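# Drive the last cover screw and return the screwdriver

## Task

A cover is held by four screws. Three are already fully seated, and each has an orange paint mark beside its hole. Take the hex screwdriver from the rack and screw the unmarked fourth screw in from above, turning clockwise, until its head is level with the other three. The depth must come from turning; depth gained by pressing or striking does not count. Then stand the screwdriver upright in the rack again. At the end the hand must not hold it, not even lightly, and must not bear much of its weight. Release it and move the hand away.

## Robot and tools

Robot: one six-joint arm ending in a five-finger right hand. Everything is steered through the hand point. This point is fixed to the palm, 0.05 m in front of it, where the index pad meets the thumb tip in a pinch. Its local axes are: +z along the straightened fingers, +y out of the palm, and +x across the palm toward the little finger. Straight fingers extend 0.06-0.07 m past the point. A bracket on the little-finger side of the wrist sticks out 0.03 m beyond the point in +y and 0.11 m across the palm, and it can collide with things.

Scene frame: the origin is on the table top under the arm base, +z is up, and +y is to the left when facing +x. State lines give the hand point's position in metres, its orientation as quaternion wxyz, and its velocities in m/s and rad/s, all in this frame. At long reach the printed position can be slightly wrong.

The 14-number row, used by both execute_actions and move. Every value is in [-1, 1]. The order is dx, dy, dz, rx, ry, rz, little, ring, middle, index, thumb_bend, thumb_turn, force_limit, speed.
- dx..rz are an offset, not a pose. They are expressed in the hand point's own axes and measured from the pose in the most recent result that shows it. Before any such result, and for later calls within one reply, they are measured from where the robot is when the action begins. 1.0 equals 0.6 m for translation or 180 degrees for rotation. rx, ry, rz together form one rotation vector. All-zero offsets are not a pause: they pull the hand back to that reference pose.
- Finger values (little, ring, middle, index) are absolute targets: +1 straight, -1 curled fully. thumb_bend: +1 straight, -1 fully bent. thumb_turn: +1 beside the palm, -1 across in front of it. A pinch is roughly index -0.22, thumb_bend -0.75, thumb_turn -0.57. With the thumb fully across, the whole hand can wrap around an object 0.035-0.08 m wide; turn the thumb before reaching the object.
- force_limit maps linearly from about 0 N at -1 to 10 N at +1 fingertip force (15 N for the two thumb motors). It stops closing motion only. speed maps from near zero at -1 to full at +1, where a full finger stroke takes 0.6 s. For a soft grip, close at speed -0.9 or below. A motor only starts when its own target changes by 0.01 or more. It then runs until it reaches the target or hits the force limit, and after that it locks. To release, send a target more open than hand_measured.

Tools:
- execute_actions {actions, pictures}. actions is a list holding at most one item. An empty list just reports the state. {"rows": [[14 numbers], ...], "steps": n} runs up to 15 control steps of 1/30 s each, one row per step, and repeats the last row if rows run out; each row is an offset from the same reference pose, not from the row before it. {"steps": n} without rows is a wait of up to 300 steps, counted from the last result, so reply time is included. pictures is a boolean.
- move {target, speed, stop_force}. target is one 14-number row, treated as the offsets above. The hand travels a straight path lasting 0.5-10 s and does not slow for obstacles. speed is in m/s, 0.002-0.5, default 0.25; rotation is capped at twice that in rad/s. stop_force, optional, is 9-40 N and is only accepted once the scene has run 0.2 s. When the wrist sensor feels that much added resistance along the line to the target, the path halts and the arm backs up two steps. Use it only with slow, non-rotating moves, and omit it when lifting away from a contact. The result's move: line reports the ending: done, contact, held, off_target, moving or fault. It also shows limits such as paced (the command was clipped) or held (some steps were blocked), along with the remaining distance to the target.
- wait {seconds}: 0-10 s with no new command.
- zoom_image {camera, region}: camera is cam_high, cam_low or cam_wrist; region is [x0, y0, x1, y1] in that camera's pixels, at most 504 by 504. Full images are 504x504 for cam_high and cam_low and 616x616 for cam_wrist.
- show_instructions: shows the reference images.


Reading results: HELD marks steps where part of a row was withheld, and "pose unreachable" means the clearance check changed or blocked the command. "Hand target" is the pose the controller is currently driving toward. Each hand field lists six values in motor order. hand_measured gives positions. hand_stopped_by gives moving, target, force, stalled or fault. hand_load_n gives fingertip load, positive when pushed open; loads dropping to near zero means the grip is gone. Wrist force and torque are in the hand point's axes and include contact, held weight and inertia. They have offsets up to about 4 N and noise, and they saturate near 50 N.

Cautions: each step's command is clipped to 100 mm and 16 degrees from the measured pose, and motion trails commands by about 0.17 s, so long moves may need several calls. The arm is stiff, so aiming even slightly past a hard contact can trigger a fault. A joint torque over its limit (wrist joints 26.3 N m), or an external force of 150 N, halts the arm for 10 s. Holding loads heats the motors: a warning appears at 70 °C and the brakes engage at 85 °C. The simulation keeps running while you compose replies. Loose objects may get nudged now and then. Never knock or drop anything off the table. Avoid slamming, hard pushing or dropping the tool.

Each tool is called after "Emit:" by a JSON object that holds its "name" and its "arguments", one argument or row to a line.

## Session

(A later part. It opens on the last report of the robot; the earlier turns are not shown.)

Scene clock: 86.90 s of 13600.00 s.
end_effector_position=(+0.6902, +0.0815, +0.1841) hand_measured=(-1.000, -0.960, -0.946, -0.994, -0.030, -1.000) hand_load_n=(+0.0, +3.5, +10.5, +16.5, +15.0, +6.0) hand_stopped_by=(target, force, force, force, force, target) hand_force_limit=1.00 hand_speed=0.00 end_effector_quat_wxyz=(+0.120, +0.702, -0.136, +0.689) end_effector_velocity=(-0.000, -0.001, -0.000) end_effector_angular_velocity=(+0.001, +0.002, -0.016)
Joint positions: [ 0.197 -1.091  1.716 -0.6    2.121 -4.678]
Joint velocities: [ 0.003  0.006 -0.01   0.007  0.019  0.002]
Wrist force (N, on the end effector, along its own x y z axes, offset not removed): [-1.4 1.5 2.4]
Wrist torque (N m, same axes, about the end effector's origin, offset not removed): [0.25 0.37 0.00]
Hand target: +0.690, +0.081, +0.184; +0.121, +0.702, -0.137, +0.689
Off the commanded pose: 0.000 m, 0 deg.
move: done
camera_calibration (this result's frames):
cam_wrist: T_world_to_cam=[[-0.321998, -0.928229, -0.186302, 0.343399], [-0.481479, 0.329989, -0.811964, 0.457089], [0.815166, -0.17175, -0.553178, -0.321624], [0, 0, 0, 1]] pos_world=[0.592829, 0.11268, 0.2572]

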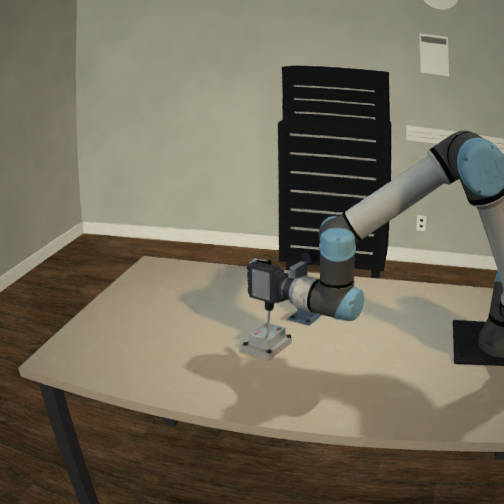

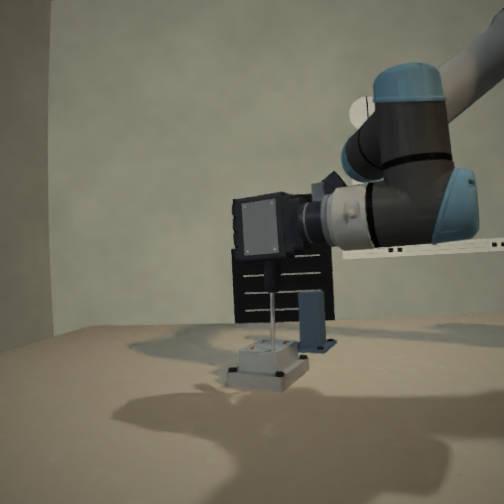

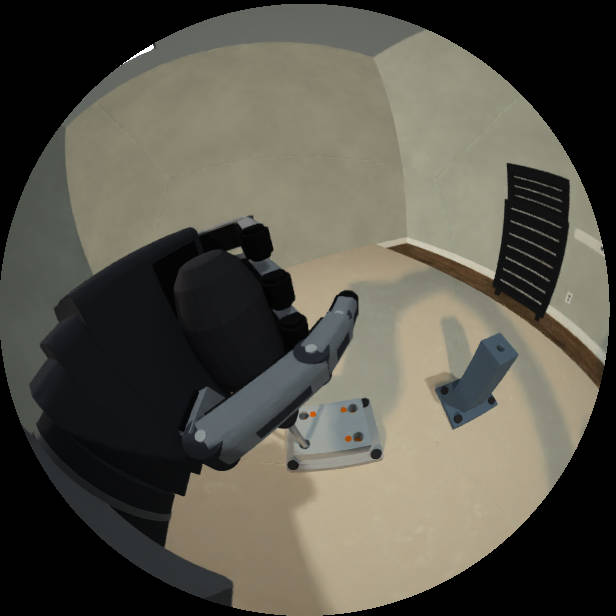

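Emit:
{"name": "execute_actions", "arguments": {
  "actions": [
    {"rows":[[0,-0.0007,0.0005,0,0,0,-0.72,-0.72,-0.68,-0.72,0.15,-1,1,0.3]],"steps":9}
  ],
  "pictures": false
}}

Emit:
{"name": "move", "arguments": {
  "target": [0.0005,-0.0458,0.0195,0.155,0,-0.0082,-0.72,-0.72,-0.68,-0.72,0.15,-1,1,0.3],
  "speed": 0.5
}}

Emit:
{"name": "move", "arguments": {
  "target": [0.0005,-0.0458,0.0195,0.1667,0,-0.0088,-0.72,-0.72,-0.68,-0.72,0.15,-1,1,0.3],
  "speed": 0.5
}}

Emit:
{"name": "execute_actions", "arguments": {
  "actions": [
    {"rows":[[0,0,0,0,0,0,-1,-1,-1,-1,0.15,-1,1,0],[0,0,0,0,0,0,-1,-1,-1,-1,0.15,-1,1,0],[0,0,0,0,0,0,-1,-1,-1,-1,0.15,-1,1,0],[0,0,0,0,0,0,-1,-1,-1,-1,-1,-1,1,0]],"steps":12}
  ],
  "pictures": false
}}

Emit:
{"name": "move", "arguments": {
  "target": [-0.002,0.03,-0.0398,-0.1667,0,0.0088,-1,-1,-1,-1,-1,-1,1,0],
  "speed": 0.5
}}

Emit:
{"name": "move", "arguments": {
  "target": [-0.002,0.03,-0.0398,-0.155,0,0.0082,-1,-1,-1,-1,-1,-1,1,0],
  "speed": 0.5
}}

Emit:
{"name": "execute_actions", "arguments": {
  "actions": [
    {"rows":[[0,-0.0007,0.0005,0,0,0,-0.72,-0.72,-0.68,-0.72,0.15,-1,1,0.3]],"steps":9}
  ],
  "pictures": false
}}

Emit:
{"name": "move", "arguments": {
  "target": [0.0005,-0.0458,0.0195,0.155,0,-0.0082,-0.72,-0.72,-0.68,-0.72,0.15,-1,1,0.3],
  "speed": 0.5
}}

Emit:
{"name": "move", "arguments": {
  "target": [0.0005,-0.0458,0.0195,0.1667,0,-0.0088,-0.72,-0.72,-0.68,-0.72,0.15,-1,1,0.3],
  "speed": 0.5
}}

Emit:
{"name": "execute_actions", "arguments": {
  "actions": [
    {"rows":[[0,0,0,0,0,0,-1,-1,-1,-1,0.15,-1,1,0],[0,0,0,0,0,0,-1,-1,-1,-1,0.15,-1,1,0],[0,0,0,0,0,0,-1,-1,-1,-1,0.15,-1,1,0],[0,0,0,0,0,0,-1,-1,-1,-1,-1,-1,1,0]],"steps":12}
  ],
  "pictures": false
}}

Emit:
{"name": "move", "arguments": {
  "target": [-0.002,0.03,-0.0398,-0.1667,0,0.0088,-1,-1,-1,-1,-1,-1,1,0],
  "speed": 0.5
}}

Emit:
{"name": "move", "arguments": {
  "target": [-0.002,0.03,-0.0398,-0.155,0,0.0082,-1,-1,-1,-1,-1,-1,1,0],
  "speed": 0.5
}}

Emit:
{"name": "zoom_image", "arguments": {
  "camera": "cam_low",
  "region": [210,240,330,380]
}}

Scene clock: 91.27 s of 13600.00 s.
end_effector_position=(+0.6905, +0.0818, +0.1841) hand_measured=(-0.720, -0.720, -0.680, -0.720, +0.150, -1.000) hand_load_n=(+0.0, +0.0, +0.0, +0.0, +0.0, +0.0) hand_stopped_by=(moving, moving, moving, moving, moving, target) hand_force_limit=1.00 hand_speed=0.30 end_effector_quat_wxyz=(+0.120, +0.702, -0.136, +0.689) end_effector_velocity=(+0.000, +0.000, -0.000) end_effector_angular_velocity=(+0.000, -0.000, +0.001)
Joint positions: [ 0.197 -1.09   1.715 -0.599  2.122 -4.678]
Joint velocities: [ 0.     0.     0.    -0.001 -0.001 -0.   ]
Wrist force (N, on the end effector, along its own x y z axes, offset not removed): [1.0 2.7 0.7]
Wrist torque (N m, same axes, about the end effector's origin, offset not removed): [0.48 -0.17 0.19]
Hand target: +0.691, +0.082, +0.184; +0.120, +0.702, -0.136, +0.689
Off the commanded pose: 0.000 m, 0 deg.
Steps of this call (steps 1 to 90: nothing new was sent; then 1.07 s passed at rest; steps 91 to 99: all 9 steps of this action). Readings (end_effector_position | what the end effector reports):
91: (+0.6902, +0.0814, +0.1841) | hand_measured=(-1.000, -0.960, -0.946, -0.994, -0.030, -1.000) hand_load_n=(+0.0, +3.5, +10.5, +16.5, +15.0, +6.0) hand_stopped_by=(moving, moving, moving, moving, moving, target) hand_force_limit=1.00 hand_speed=0.30
92: (+0.6902, +0.0814, +0.1841) | hand_measured=(-1.000, -0.960, -0.946, -0.994, -0.030, -1.000) hand_load_n=(+0.0, +3.5, +10.5, +16.5, +15.0, +6.0) hand_stopped_by=(moving, moving, moving, moving, moving, target) hand_force_limit=1.00 hand_speed=0.30
94: (+0.6904, +0.0816, +0.1841) | hand_measured=(-0.934, -0.894, -0.896, -0.930, +0.010, -1.000) hand_load_n=(+0.0, +0.0, -13.0, +0.0, +12.5, +4.5) hand_stopped_by=(moving, moving, moving, moving, moving, target) hand_force_limit=1.00 hand_speed=0.30
98: (+0.6905, +0.0818, +0.1841) | hand_measured=(-0.720, -0.720, -0.742, -0.720, +0.152, -1.000) hand_load_n=(+0.0, +0.0, -3.5, +0.0, +3.0, +1.5) hand_stopped_by=(moving, moving, moving, moving, moving, target) hand_force_limit=1.00 hand_speed=0.30
99: the state above

Scene clock: 92.77 s of 13600.00 s.
end_effector_position=(+0.7111, +0.1033, +0.1847) hand_measured=(-0.720, -0.720, -0.680, -0.720, +0.150, -1.000) hand_load_n=(+0.0, +0.0, +0.0, +0.0, +0.0, +0.0) hand_stopped_by=(target, target, target, target, target, target) hand_force_limit=1.00 hand_speed=0.30 end_effector_quat_wxyz=(-0.043, +0.712, +0.042, +0.700) end_effector_velocity=(+0.001, +0.000, -0.000) end_effector_angular_velocity=(+0.000, -0.000, +0.014)
Joint positions: [ 0.009 -1.198  1.889 -0.676  1.448 -4.71 ]
Joint velocities: [-0.007 -0.     0.001 -0.001 -0.022 -0.   ]
Wrist force (N, on the end effector, along its own x y z axes, offset not removed): [0.3 1.4 1.1]
Wrist torque (N m, same axes, about the end effector's origin, offset not removed): [0.20 -0.07 0.12]
Hand target: +0.711, +0.103, +0.185; -0.044, +0.712, +0.043, +0.700
Off the commanded pose: 0.000 m, 0 deg.
move: done
camera_calibration (this result's frames):
cam_wrist: T_world_to_cam=[[0.149524, -0.974116, -0.169533, 0.0367784], [-0.573995, 0.0540944, -0.81707, 0.555682], [0.805091, 0.219483, -0.551049, -0.368227], [0, 0, 0, 1]] pos_world=[0.609916, 0.0865866, 0.257355]

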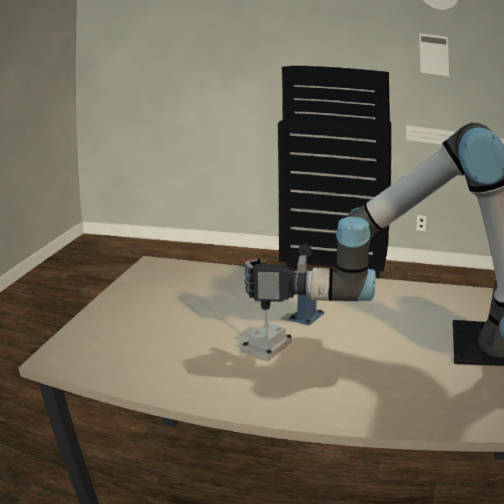

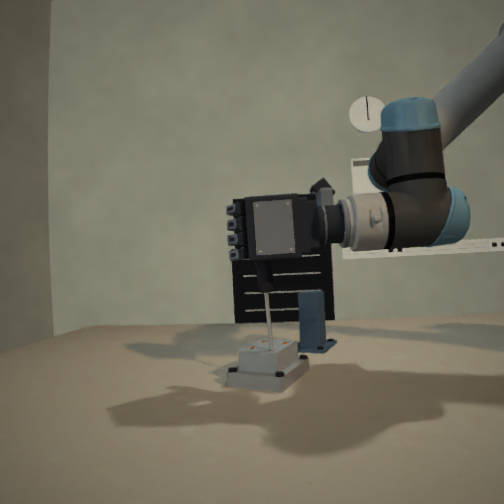

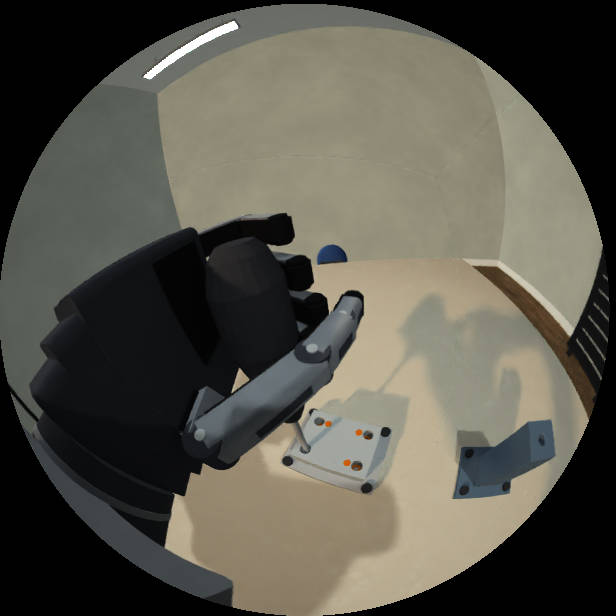

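Scene clock: 94.07 s of 13600.00 s.
end_effector_position=(+0.7191, +0.1318, +0.1848) hand_measured=(-0.720, -0.720, -0.680, -0.720, +0.150, -1.000) hand_load_n=(+0.0, +0.0, +0.0, +0.0, +0.0, +0.0) hand_stopped_by=(target, target, target, target, target, target) hand_force_limit=1.00 hand_speed=0.30 end_effector_quat_wxyz=(-0.216, +0.676, +0.231, +0.666) end_effector_velocity=(+0.001, +0.001, +0.000) end_effector_angular_velocity=(-0.001, +0.001, +0.014)
Joint positions: [-0.206 -1.177  1.858 -0.652  0.712 -4.749]
Joint velocities: [-0.004  0.004 -0.008  0.006 -0.018 -0.002]
Wrist force (N, on the end effector, along its own x y z axes, offset not removed): [-0.3 2.2 1.5]
Wrist torque (N m, same axes, about the end effector's origin, offset not removed): [0.32 -0.03 0.06]
Hand target: +0.719, +0.132, +0.185; -0.216, +0.676, +0.232, +0.666
Off the commanded pose: 0.000 m, 0 deg.
move: done
camera_calibration (this result's frames):
cam_wrist: T_world_to_cam=[[0.616799, -0.772437, -0.151325, -0.302623], [-0.517864, -0.253454, -0.817054, 0.559027], [0.592769, 0.582324, -0.556348, -0.275047], [0, 0, 0, 1]] pos_world=[0.639197, 0.0680974, 0.257939]

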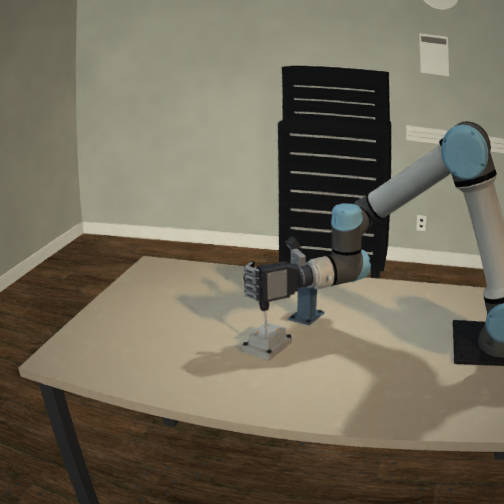

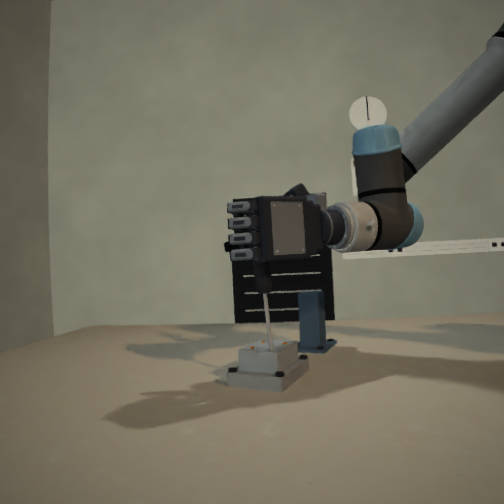

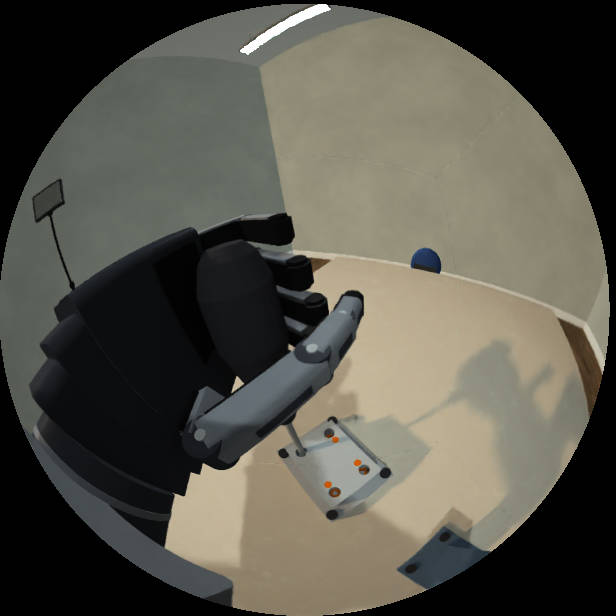

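Scene clock: 94.47 s of 13600.00 s.
end_effector_position=(+0.7192, +0.1317, +0.1848) hand_measured=(-1.000, -0.960, -0.946, -0.988, -0.038, -1.000) hand_load_n=(+0.0, +10.0, +10.5, +9.5, +15.5, +4.0) hand_stopped_by=(target, force, force, force, force, target) hand_force_limit=1.00 hand_speed=0.00 end_effector_quat_wxyz=(-0.216, +0.676, +0.231, +0.666) end_effector_velocity=(+0.000, -0.001, +0.001) end_effector_angular_velocity=(-0.000, -0.002, -0.002)
Joint positions: [-0.206 -1.176  1.857 -0.652  0.712 -4.749]
Joint velocities: [-0.    -0.001  0.001 -0.001  0.002 -0.   ]
Wrist force (N, on the end effector, along its own x y z axes, offset not removed): [2.8 2.3 0.2]
Wrist torque (N m, same axes, about the end effector's origin, offset not removed): [0.47 -0.25 0.28]
Hand target: +0.719, +0.132, +0.185; -0.216, +0.676, +0.231, +0.666
Off the commanded pose: 0.000 m, 0 deg.
Steps of this call (steps 1 to 12: all 12 steps of this action). Readings (end_effector_position | what the end effector reports):
1: (+0.7192, +0.1318, +0.1848) | hand_measured=(-0.720, -0.720, -0.680, -0.720, +0.150, -1.000) hand_load_n=(+0.0, +0.0, +0.0, +0.0, +0.0, +0.0) hand_stopped_by=(moving, moving, moving, moving, target, target) hand_force_limit=1.00 hand_speed=0.00
2: (+0.7192, +0.1318, +0.1848) | hand_measured=(-0.720, -0.720, -0.680, -0.720, +0.150, -1.000) hand_load_n=(+0.0, +0.0, +0.0, +0.0, +0.0, +0.0) hand_stopped_by=(moving, moving, moving, moving, target, target) hand_force_limit=1.00 hand_speed=0.00
4: (+0.7192, +0.1318, +0.1848) | hand_measured=(-0.770, -0.770, -0.730, -0.770, +0.152, -1.000) hand_load_n=(+0.0, +0.0, +3.5, +0.0, +2.0, +0.5) hand_stopped_by=(moving, moving, moving, moving, moving, target) hand_force_limit=1.00 hand_speed=0.00
8: (+0.7192, +0.1317, +0.1848) | hand_measured=(-0.992, -0.960, -0.946, -0.990, +0.090, -1.000) hand_load_n=(+0.0, +11.0, +12.0, +10.5, +5.5, +1.5) hand_stopped_by=(moving, force, force, force, moving, target) hand_force_limit=1.00 hand_speed=0.00
12: the state above

Scene clock: 96.00 s of 13600.00 s.
end_effector_position=(+0.7110, +0.1031, +0.1845) hand_measured=(-1.000, -0.960, -0.946, -0.988, -0.030, -1.000) hand_load_n=(+0.0, +6.0, +10.5, +12.5, +15.0, +5.0) hand_stopped_by=(target, force, force, force, force, target) hand_force_limit=1.00 hand_speed=0.00 end_effector_quat_wxyz=(-0.043, +0.712, +0.042, +0.700) end_effector_velocity=(+0.001, -0.001, +0.001) end_effector_angular_velocity=(-0.000, -0.001, -0.015)
Joint positions: [ 0.008 -1.198  1.89  -0.677  1.448 -4.71 ]
Joint velocities: [ 0.006  0.004 -0.007  0.001  0.021  0.   ]
Wrist force (N, on the end effector, along its own x y z axes, offset not removed): [11.8 3.5 1.3]
Wrist torque (N m, same axes, about the end effector's origin, offset not removed): [0.53 -0.38 0.31]
Hand target: +0.711, +0.103, +0.185; -0.043, +0.712, +0.041, +0.700
Off the commanded pose: 0.000 m, 0 deg.
move: done
camera_calibration (this result's frames):
cam_wrist: T_world_to_cam=[[0.149528, -0.974118, -0.169518, 0.0365707], [-0.573688, 0.0541633, -0.817281, 0.555296], [0.805309, 0.219457, -0.550741, -0.3684], [0, 0, 0, 1]] pos_world=[0.609774, 0.0863954, 0.25714]

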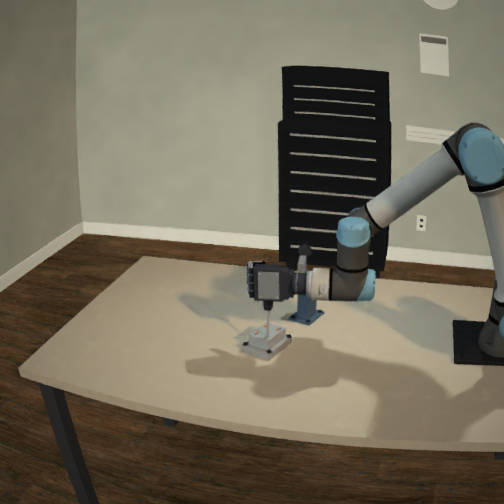

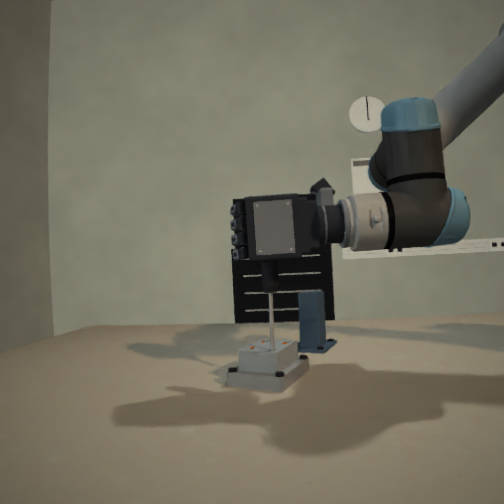

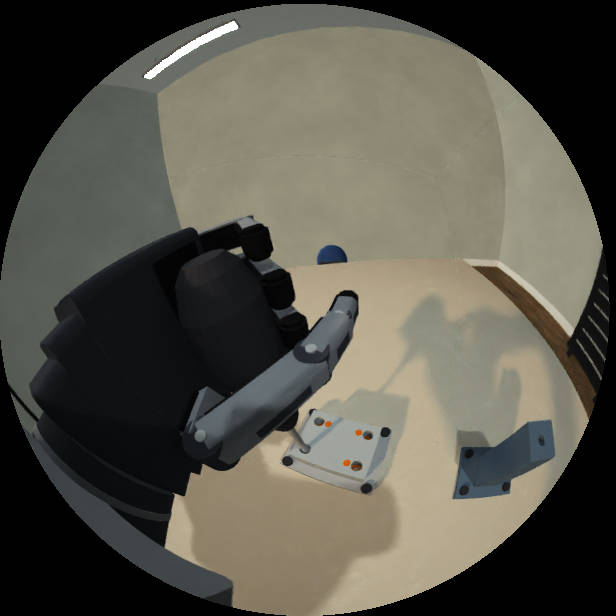

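Scene clock: 97.27 s of 13600.00 s.
end_effector_position=(+0.6895, +0.0824, +0.1836) hand_measured=(-1.000, -0.960, -0.946, -0.988, -0.030, -1.000) hand_load_n=(+0.0, +3.5, +10.5, +14.5, +15.0, +5.5) hand_stopped_by=(target, force, force, force, force, target) hand_force_limit=1.00 hand_speed=0.00 end_effector_quat_wxyz=(+0.120, +0.701, -0.136, +0.689) end_effector_velocity=(+0.000, -0.000, -0.000) end_effector_angular_velocity=(+0.001, +0.002, -0.013)
Joint positions: [ 0.199 -1.091  1.718 -0.602  2.123 -4.678]
Joint velocities: [ 0.004  0.006 -0.011  0.008  0.017  0.002]
Wrist force (N, on the end effector, along its own x y z axes, offset not removed): [3.1 3.2 1.7]
Wrist torque (N m, same axes, about the end effector's origin, offset not removed): [0.50 0.21 0.04]
Hand target: +0.690, +0.082, +0.184; +0.121, +0.701, -0.137, +0.689
Off the commanded pose: 0.000 m, 0 deg.
move: done
camera_calibration (this result's frames):
cam_wrist: T_world_to_cam=[[-0.32204, -0.928173, -0.186508, 0.343992], [-0.48108, 0.330111, -0.812151, 0.455763], [0.815385, -0.17182, -0.552834, -0.321391], [0, 0, 0, 1]] pos_world=[0.592094, 0.11361, 0.25663]

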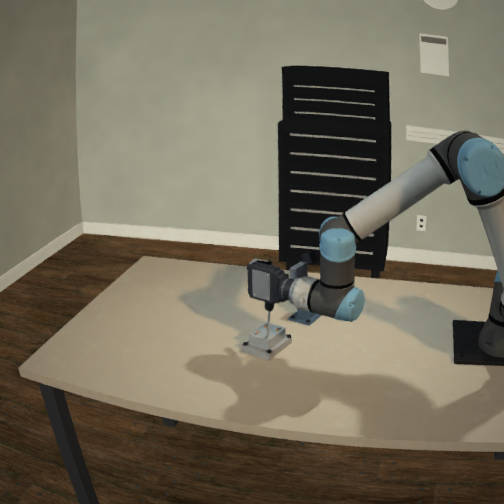

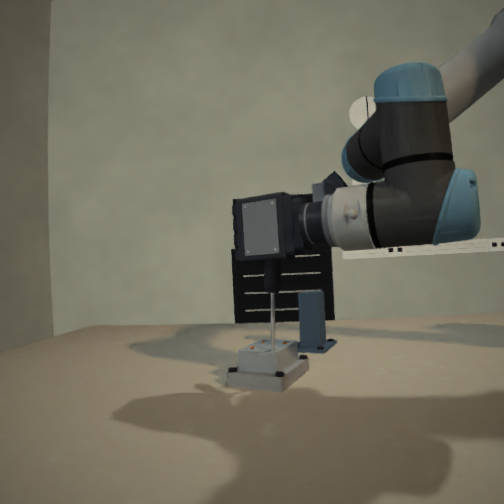

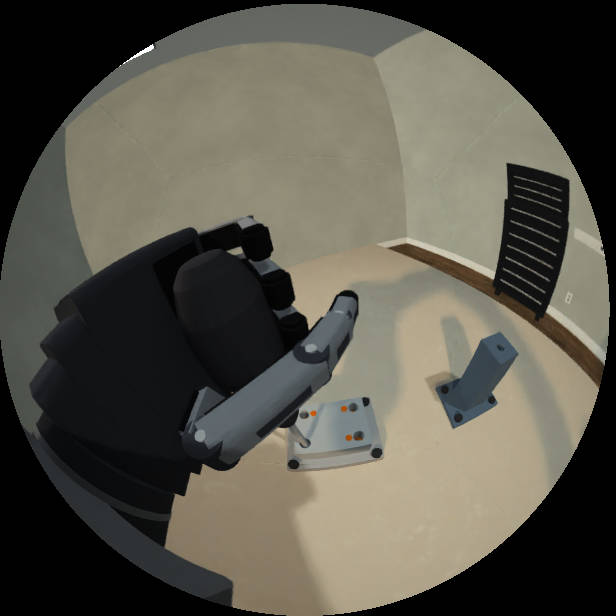

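Scene clock: 97.57 s of 13600.00 s.
end_effector_position=(+0.6898, +0.0827, +0.1835) hand_measured=(-0.720, -0.720, -0.680, -0.720, +0.150, -1.000) hand_load_n=(+0.0, +0.0, +0.0, +0.0, +0.0, +0.0) hand_stopped_by=(moving, moving, moving, moving, moving, target) hand_force_limit=1.00 hand_speed=0.30 end_effector_quat_wxyz=(+0.120, +0.701, -0.136, +0.689) end_effector_velocity=(+0.001, +0.001, -0.000) end_effector_angular_velocity=(-0.000, +0.001, +0.004)
Joint positions: [ 0.199 -1.09   1.716 -0.602  2.124 -4.678]
Joint velocities: [ 0.     0.001 -0.001  0.001 -0.004 -0.   ]
Wrist force (N, on the end effector, along its own x y z axes, offset not removed): [-0.9 3.0 0.1]
Wrist torque (N m, same axes, about the end effector's origin, offset not removed): [0.55 0.20 0.02]
Hand target: +0.690, +0.083, +0.184; +0.120, +0.701, -0.136, +0.689
Off the commanded pose: 0.000 m, 0 deg.
Steps of this call (steps 1 to 9: all 9 steps of this action). Readings (end_effector_position | what the end effector reports):
1: (+0.6895, +0.0824, +0.1836) | hand_measured=(-1.000, -0.960, -0.946, -0.988, -0.030, -1.000) hand_load_n=(+0.0, +3.5, +10.5, +14.5, +15.0, +5.5) hand_stopped_by=(moving, moving, moving, moving, moving, target) hand_force_limit=1.00 hand_speed=0.30
2: (+0.6896, +0.0825, +0.1836) | hand_measured=(-1.000, -0.960, -0.946, -0.988, -0.030, -1.000) hand_load_n=(+0.0, +3.5, +10.5, +14.5, +15.0, +5.5) hand_stopped_by=(moving, moving, moving, moving, moving, target) hand_force_limit=1.00 hand_speed=0.30
4: (+0.6897, +0.0825, +0.1835) | hand_measured=(-0.934, -0.896, -0.896, -0.924, +0.010, -1.000) hand_load_n=(+0.0, +0.0, -13.0, +0.0, +12.5, +4.5) hand_stopped_by=(moving, moving, moving, moving, moving, target) hand_force_limit=1.00 hand_speed=0.30
8: (+0.6898, +0.0826, +0.1835) | hand_measured=(-0.720, -0.720, -0.738, -0.720, +0.152, -1.000) hand_load_n=(+0.0, +0.0, -3.5, +0.0, +3.0, +1.5) hand_stopped_by=(moving, moving, moving, moving, moving, target) hand_force_limit=1.00 hand_speed=0.30
9: the state above

Scene clock: 99.07 s of 13600.00 s.
end_effector_position=(+0.7104, +0.1042, +0.1842) hand_measured=(-0.720, -0.720, -0.680, -0.720, +0.150, -1.000) hand_load_n=(+0.0, +0.0, +0.0, +0.0, +0.0, +0.0) hand_stopped_by=(target, target, target, target, target, target) hand_force_limit=1.00 hand_speed=0.30 end_effector_quat_wxyz=(-0.043, +0.712, +0.042, +0.700) end_effector_velocity=(+0.001, +0.000, -0.000) end_effector_angular_velocity=(+0.000, -0.000, +0.015)
Joint positions: [ 0.011 -1.197  1.891 -0.678  1.45  -4.71 ]
Joint velocities: [-0.008 -0.001  0.002 -0.002 -0.023 -0.   ]
Wrist force (N, on the end effector, along its own x y z axes, offset not removed): [-0.5 1.4 1.3]
Wrist torque (N m, same axes, about the end effector's origin, offset not removed): [0.19 0.14 0.04]
Hand target: +0.711, +0.104, +0.184; -0.044, +0.711, +0.043, +0.700
Off the commanded pose: 0.000 m, 0 deg.
move: done
camera_calibration (this result's frames):
cam_wrist: T_world_to_cam=[[0.14946, -0.974143, -0.169432, 0.0376955], [-0.573662, 0.0541369, -0.817301, 0.554604], [0.80534, 0.21935, -0.550738, -0.368364], [0, 0, 0, 1]] pos_world=[0.60918, 0.0874969, 0.256793]

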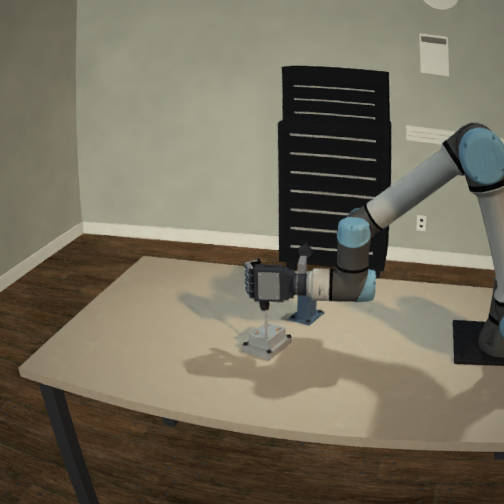

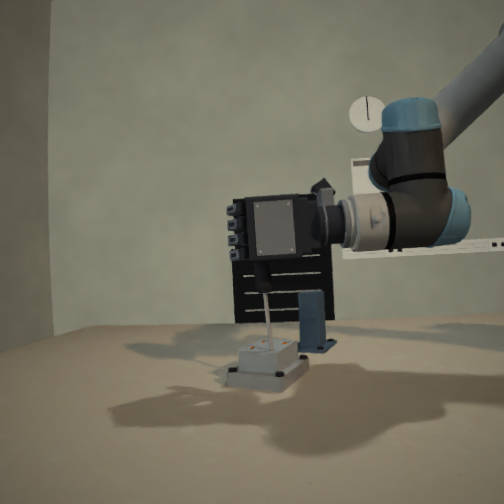

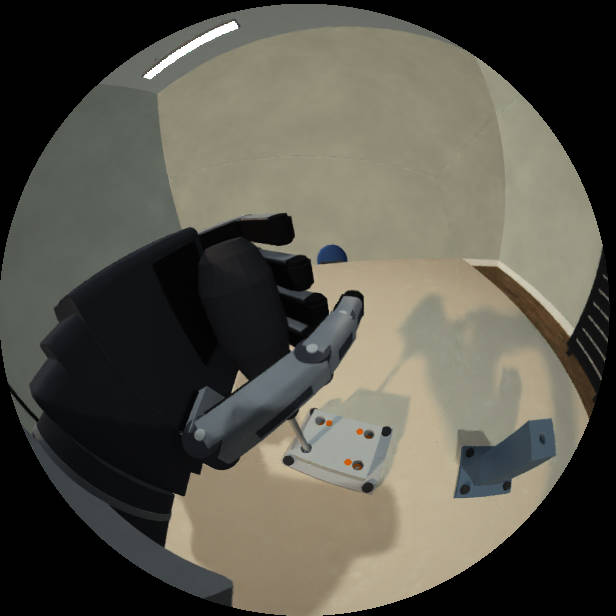

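Scene clock: 100.37 s of 13600.00 s.
end_effector_position=(+0.7184, +0.1327, +0.1843) hand_measured=(-0.720, -0.720, -0.680, -0.720, +0.150, -1.000) hand_load_n=(+0.0, +0.0, +0.0, +0.0, +0.0, +0.0) hand_stopped_by=(target, target, target, target, target, target) hand_force_limit=1.00 hand_speed=0.30 end_effector_quat_wxyz=(-0.216, +0.676, +0.231, +0.666) end_effector_velocity=(+0.001, +0.001, +0.001) end_effector_angular_velocity=(-0.001, -0.001, +0.014)
Joint positions: [-0.204 -1.177  1.86  -0.655  0.714 -4.749]
Joint velocities: [-0.004  0.004 -0.008  0.005 -0.018 -0.002]
Wrist force (N, on the end effector, along its own x y z axes, offset not removed): [-0.4 2.5 2.2]
Wrist torque (N m, same axes, about the end effector's origin, offset not removed): [0.33 0.06 0.07]
Hand target: +0.719, +0.133, +0.184; -0.216, +0.676, +0.232, +0.666
Off the commanded pose: 0.000 m, 0 deg.
move: done
camera_calibration (this result's frames):
cam_wrist: T_world_to_cam=[[0.616754, -0.772529, -0.151045, -0.301587], [-0.517574, -0.25342, -0.817248, 0.558288], [0.59307, 0.582218, -0.556139, -0.275681], [0, 0, 0, 1]] pos_world=[0.638459, 0.0690038, 0.25739]

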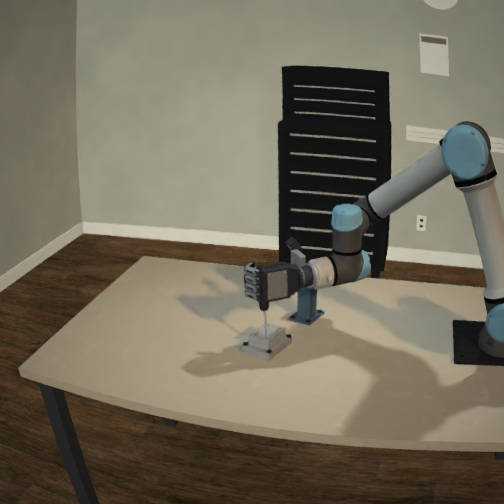

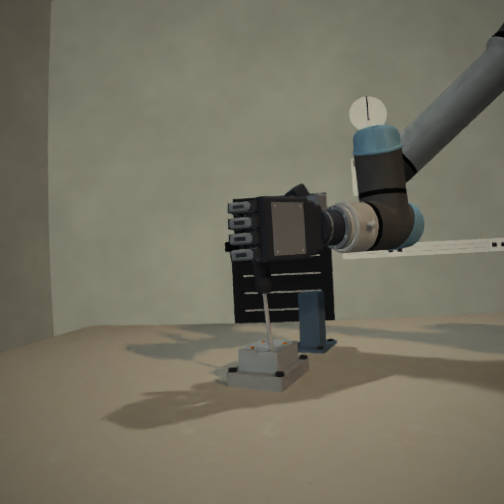

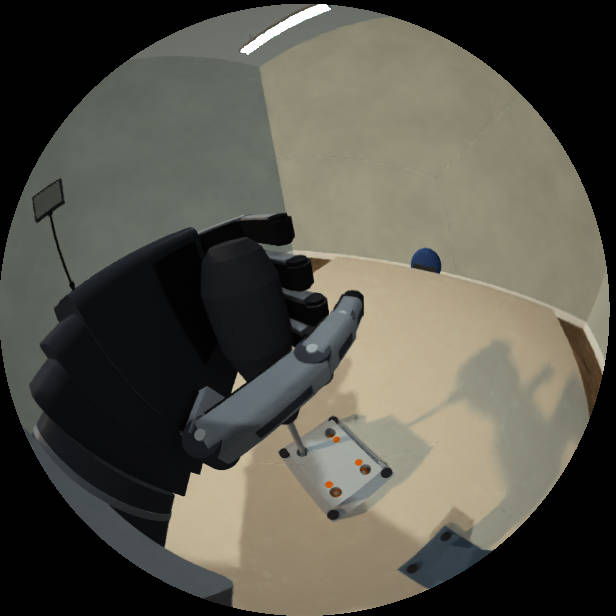

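Scene clock: 100.77 s of 13600.00 s.
end_effector_position=(+0.7185, +0.1326, +0.1843) hand_measured=(-1.000, -0.962, -0.946, -0.988, -0.040, -1.000) hand_load_n=(+0.0, +10.5, +10.5, +9.5, +15.5, +4.5) hand_stopped_by=(target, force, force, force, force, target) hand_force_limit=1.00 hand_speed=0.00 end_effector_quat_wxyz=(-0.216, +0.676, +0.231, +0.666) end_effector_velocity=(-0.000, +0.000, +0.001) end_effector_angular_velocity=(-0.000, -0.001, +0.001)
Joint positions: [-0.204 -1.177  1.86  -0.655  0.714 -4.749]
Joint velocities: [ 0.001 -0.001 -0.     0.    -0.    -0.   ]
Wrist force (N, on the end effector, along its own x y z axes, offset not removed): [3.9 2.9 1.8]
Wrist torque (N m, same axes, about the end effector's origin, offset not removed): [0.38 -0.15 0.18]
Hand target: +0.718, +0.133, +0.184; -0.216, +0.676, +0.231, +0.666
Off the commanded pose: 0.000 m, 0 deg.
Steps of this call (steps 1 to 12: all 12 steps of this action). Readings (end_effector_position | what the end effector reports):
1: (+0.7185, +0.1327, +0.1843) | hand_measured=(-0.720, -0.720, -0.680, -0.720, +0.150, -1.000) hand_load_n=(+0.0, +0.0, +0.0, +0.0, +0.0, +0.0) hand_stopped_by=(moving, moving, moving, moving, target, target) hand_force_limit=1.00 hand_speed=0.00
2: (+0.7185, +0.1327, +0.1843) | hand_measured=(-0.720, -0.720, -0.680, -0.720, +0.150, -1.000) hand_load_n=(+0.0, +0.0, +0.0, +0.0, +0.0, +0.0) hand_stopped_by=(moving, moving, moving, moving, target, target) hand_force_limit=1.00 hand_speed=0.00
4: (+0.7185, +0.1327, +0.1843) | hand_measured=(-0.770, -0.770, -0.730, -0.770, +0.152, -1.000) hand_load_n=(+0.0, +0.0, +3.5, +0.0, +2.0, +0.5) hand_stopped_by=(moving, moving, moving, moving, moving, target) hand_force_limit=1.00 hand_speed=0.00
8: (+0.7185, +0.1326, +0.1843) | hand_measured=(-0.992, -0.962, -0.946, -0.990, +0.090, -1.000) hand_load_n=(+0.0, +11.5, +12.0, +10.5, +5.5, +1.5) hand_stopped_by=(moving, force, force, force, moving, target) hand_force_limit=1.00 hand_speed=0.00
12: the state above

Scene clock: 102.30 s of 13600.00 s.
end_effector_position=(+0.7103, +0.1040, +0.1840) hand_measured=(-1.000, -0.962, -0.946, -0.988, -0.030, -1.000) hand_load_n=(+0.0, +6.0, +10.5, +13.0, +15.0, +5.0) hand_stopped_by=(target, force, force, force, force, target) hand_force_limit=1.00 hand_speed=0.00 end_effector_quat_wxyz=(-0.043, +0.711, +0.042, +0.700) end_effector_velocity=(+0.000, -0.000, -0.000) end_effector_angular_velocity=(-0.000, +0.000, -0.014)
Joint positions: [ 0.01  -1.197  1.892 -0.68   1.45  -4.71 ]
Joint velocities: [ 0.007  0.004 -0.005  0.002  0.021  0.   ]
Wrist force (N, on the end effector, along its own x y z axes, offset not removed): [14.4 4.0 2.1]
Wrist torque (N m, same axes, about the end effector's origin, offset not removed): [0.52 -0.57 0.33]
Hand target: +0.710, +0.104, +0.184; -0.043, +0.711, +0.041, +0.700
Off the commanded pose: 0.000 m, 0 deg.
move: done
camera_calibration (this result's frames):
cam_wrist: T_world_to_cam=[[0.149468, -0.974146, -0.169406, 0.0374818], [-0.573333, 0.0542002, -0.817528, 0.55422], [0.805573, 0.219321, -0.550409, -0.36855], [0, 0, 0, 1]] pos_world=[0.609044, 0.0873046, 0.256587]

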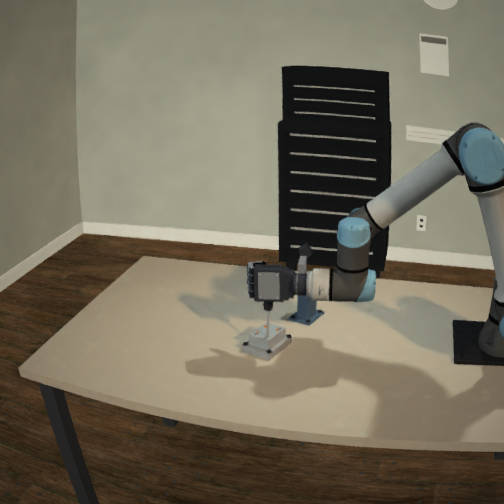

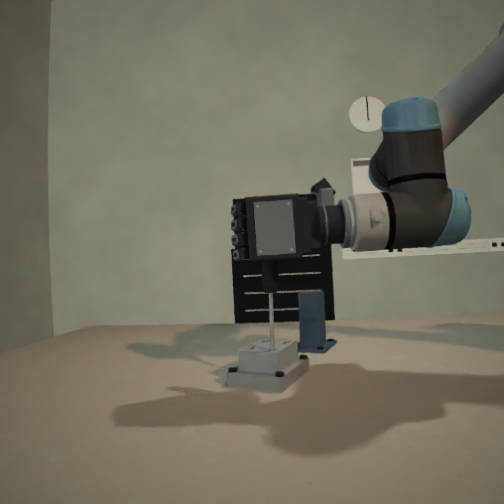

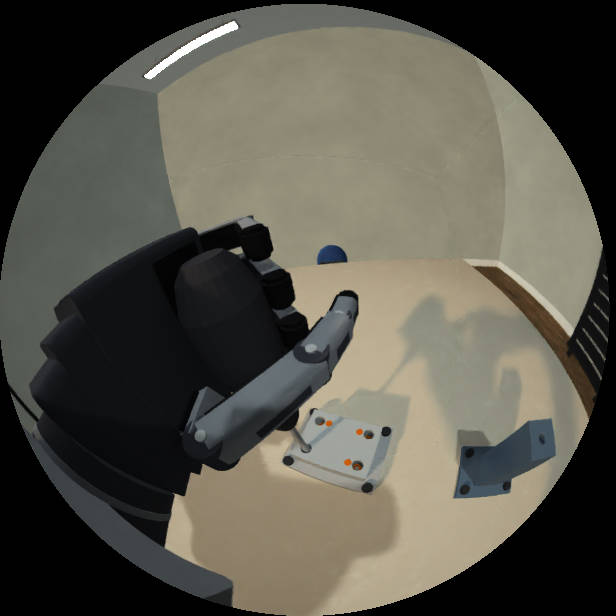

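Scene clock: 103.57 s of 13600.00 s.
end_effector_position=(+0.6888, +0.0833, +0.1831) hand_measured=(-1.000, -0.962, -0.944, -0.988, -0.030, -1.000) hand_load_n=(+0.0, +4.0, +11.0, +15.0, +15.0, +5.5) hand_stopped_by=(target, force, force, force, force, target) hand_force_limit=1.00 hand_speed=0.00 end_effector_quat_wxyz=(+0.120, +0.701, -0.136, +0.689) end_effector_velocity=(+0.000, -0.001, -0.000) end_effector_angular_velocity=(+0.001, +0.002, -0.014)
Joint positions: [ 0.201 -1.091  1.719 -0.604  2.125 -4.678]
Joint velocities: [ 0.004  0.006 -0.011  0.008  0.017  0.002]
Wrist force (N, on the end effector, along its own x y z axes, offset not removed): [6.4 2.7 1.7]
Wrist torque (N m, same axes, about the end effector's origin, offset not removed): [0.37 -0.06 0.23]
Hand target: +0.689, +0.083, +0.183; +0.121, +0.701, -0.137, +0.689
Off the commanded pose: 0.000 m, 0 deg.
move: done
camera_calibration (this result's frames):
cam_wrist: T_world_to_cam=[[-0.322084, -0.928139, -0.186601, 0.344546], [-0.480686, 0.330135, -0.812374, 0.454479], [0.8156, -0.171956, -0.552475, -0.321155], [0, 0, 0, 1]] pos_world=[0.591368, 0.114523, 0.25607]

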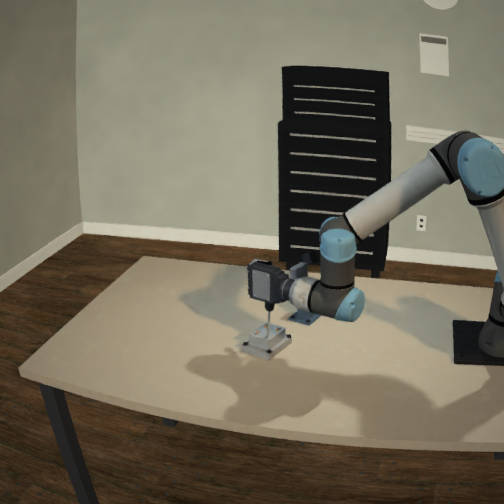

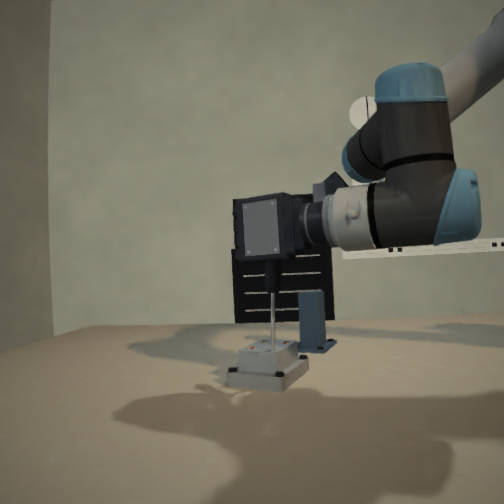

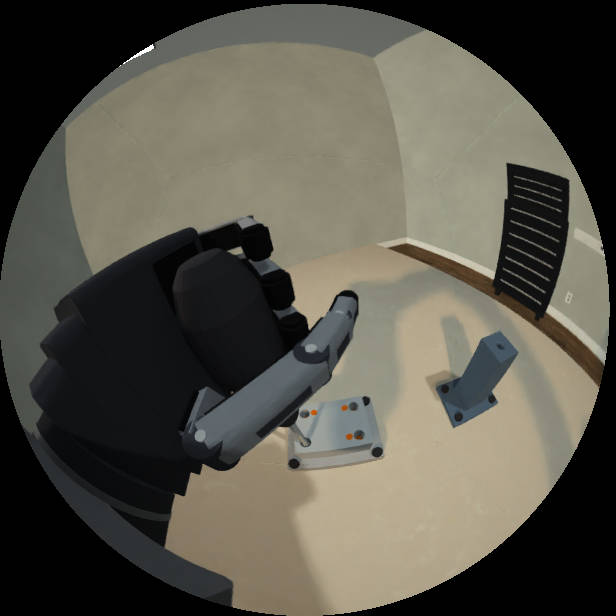

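Region (210, 240, 330, 380) of cam_low's 504x504 image, scaled by 3.600, with more detail than that image has; it fills the left 432 columns of this view, and the rest is white.

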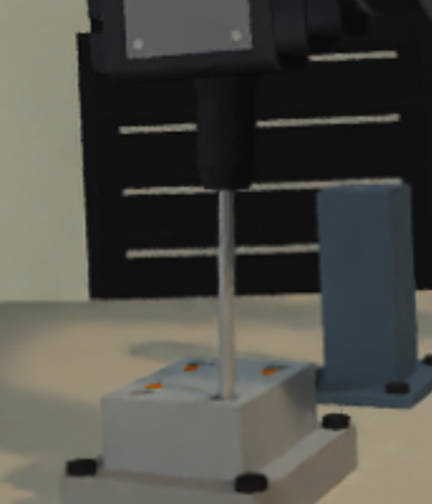

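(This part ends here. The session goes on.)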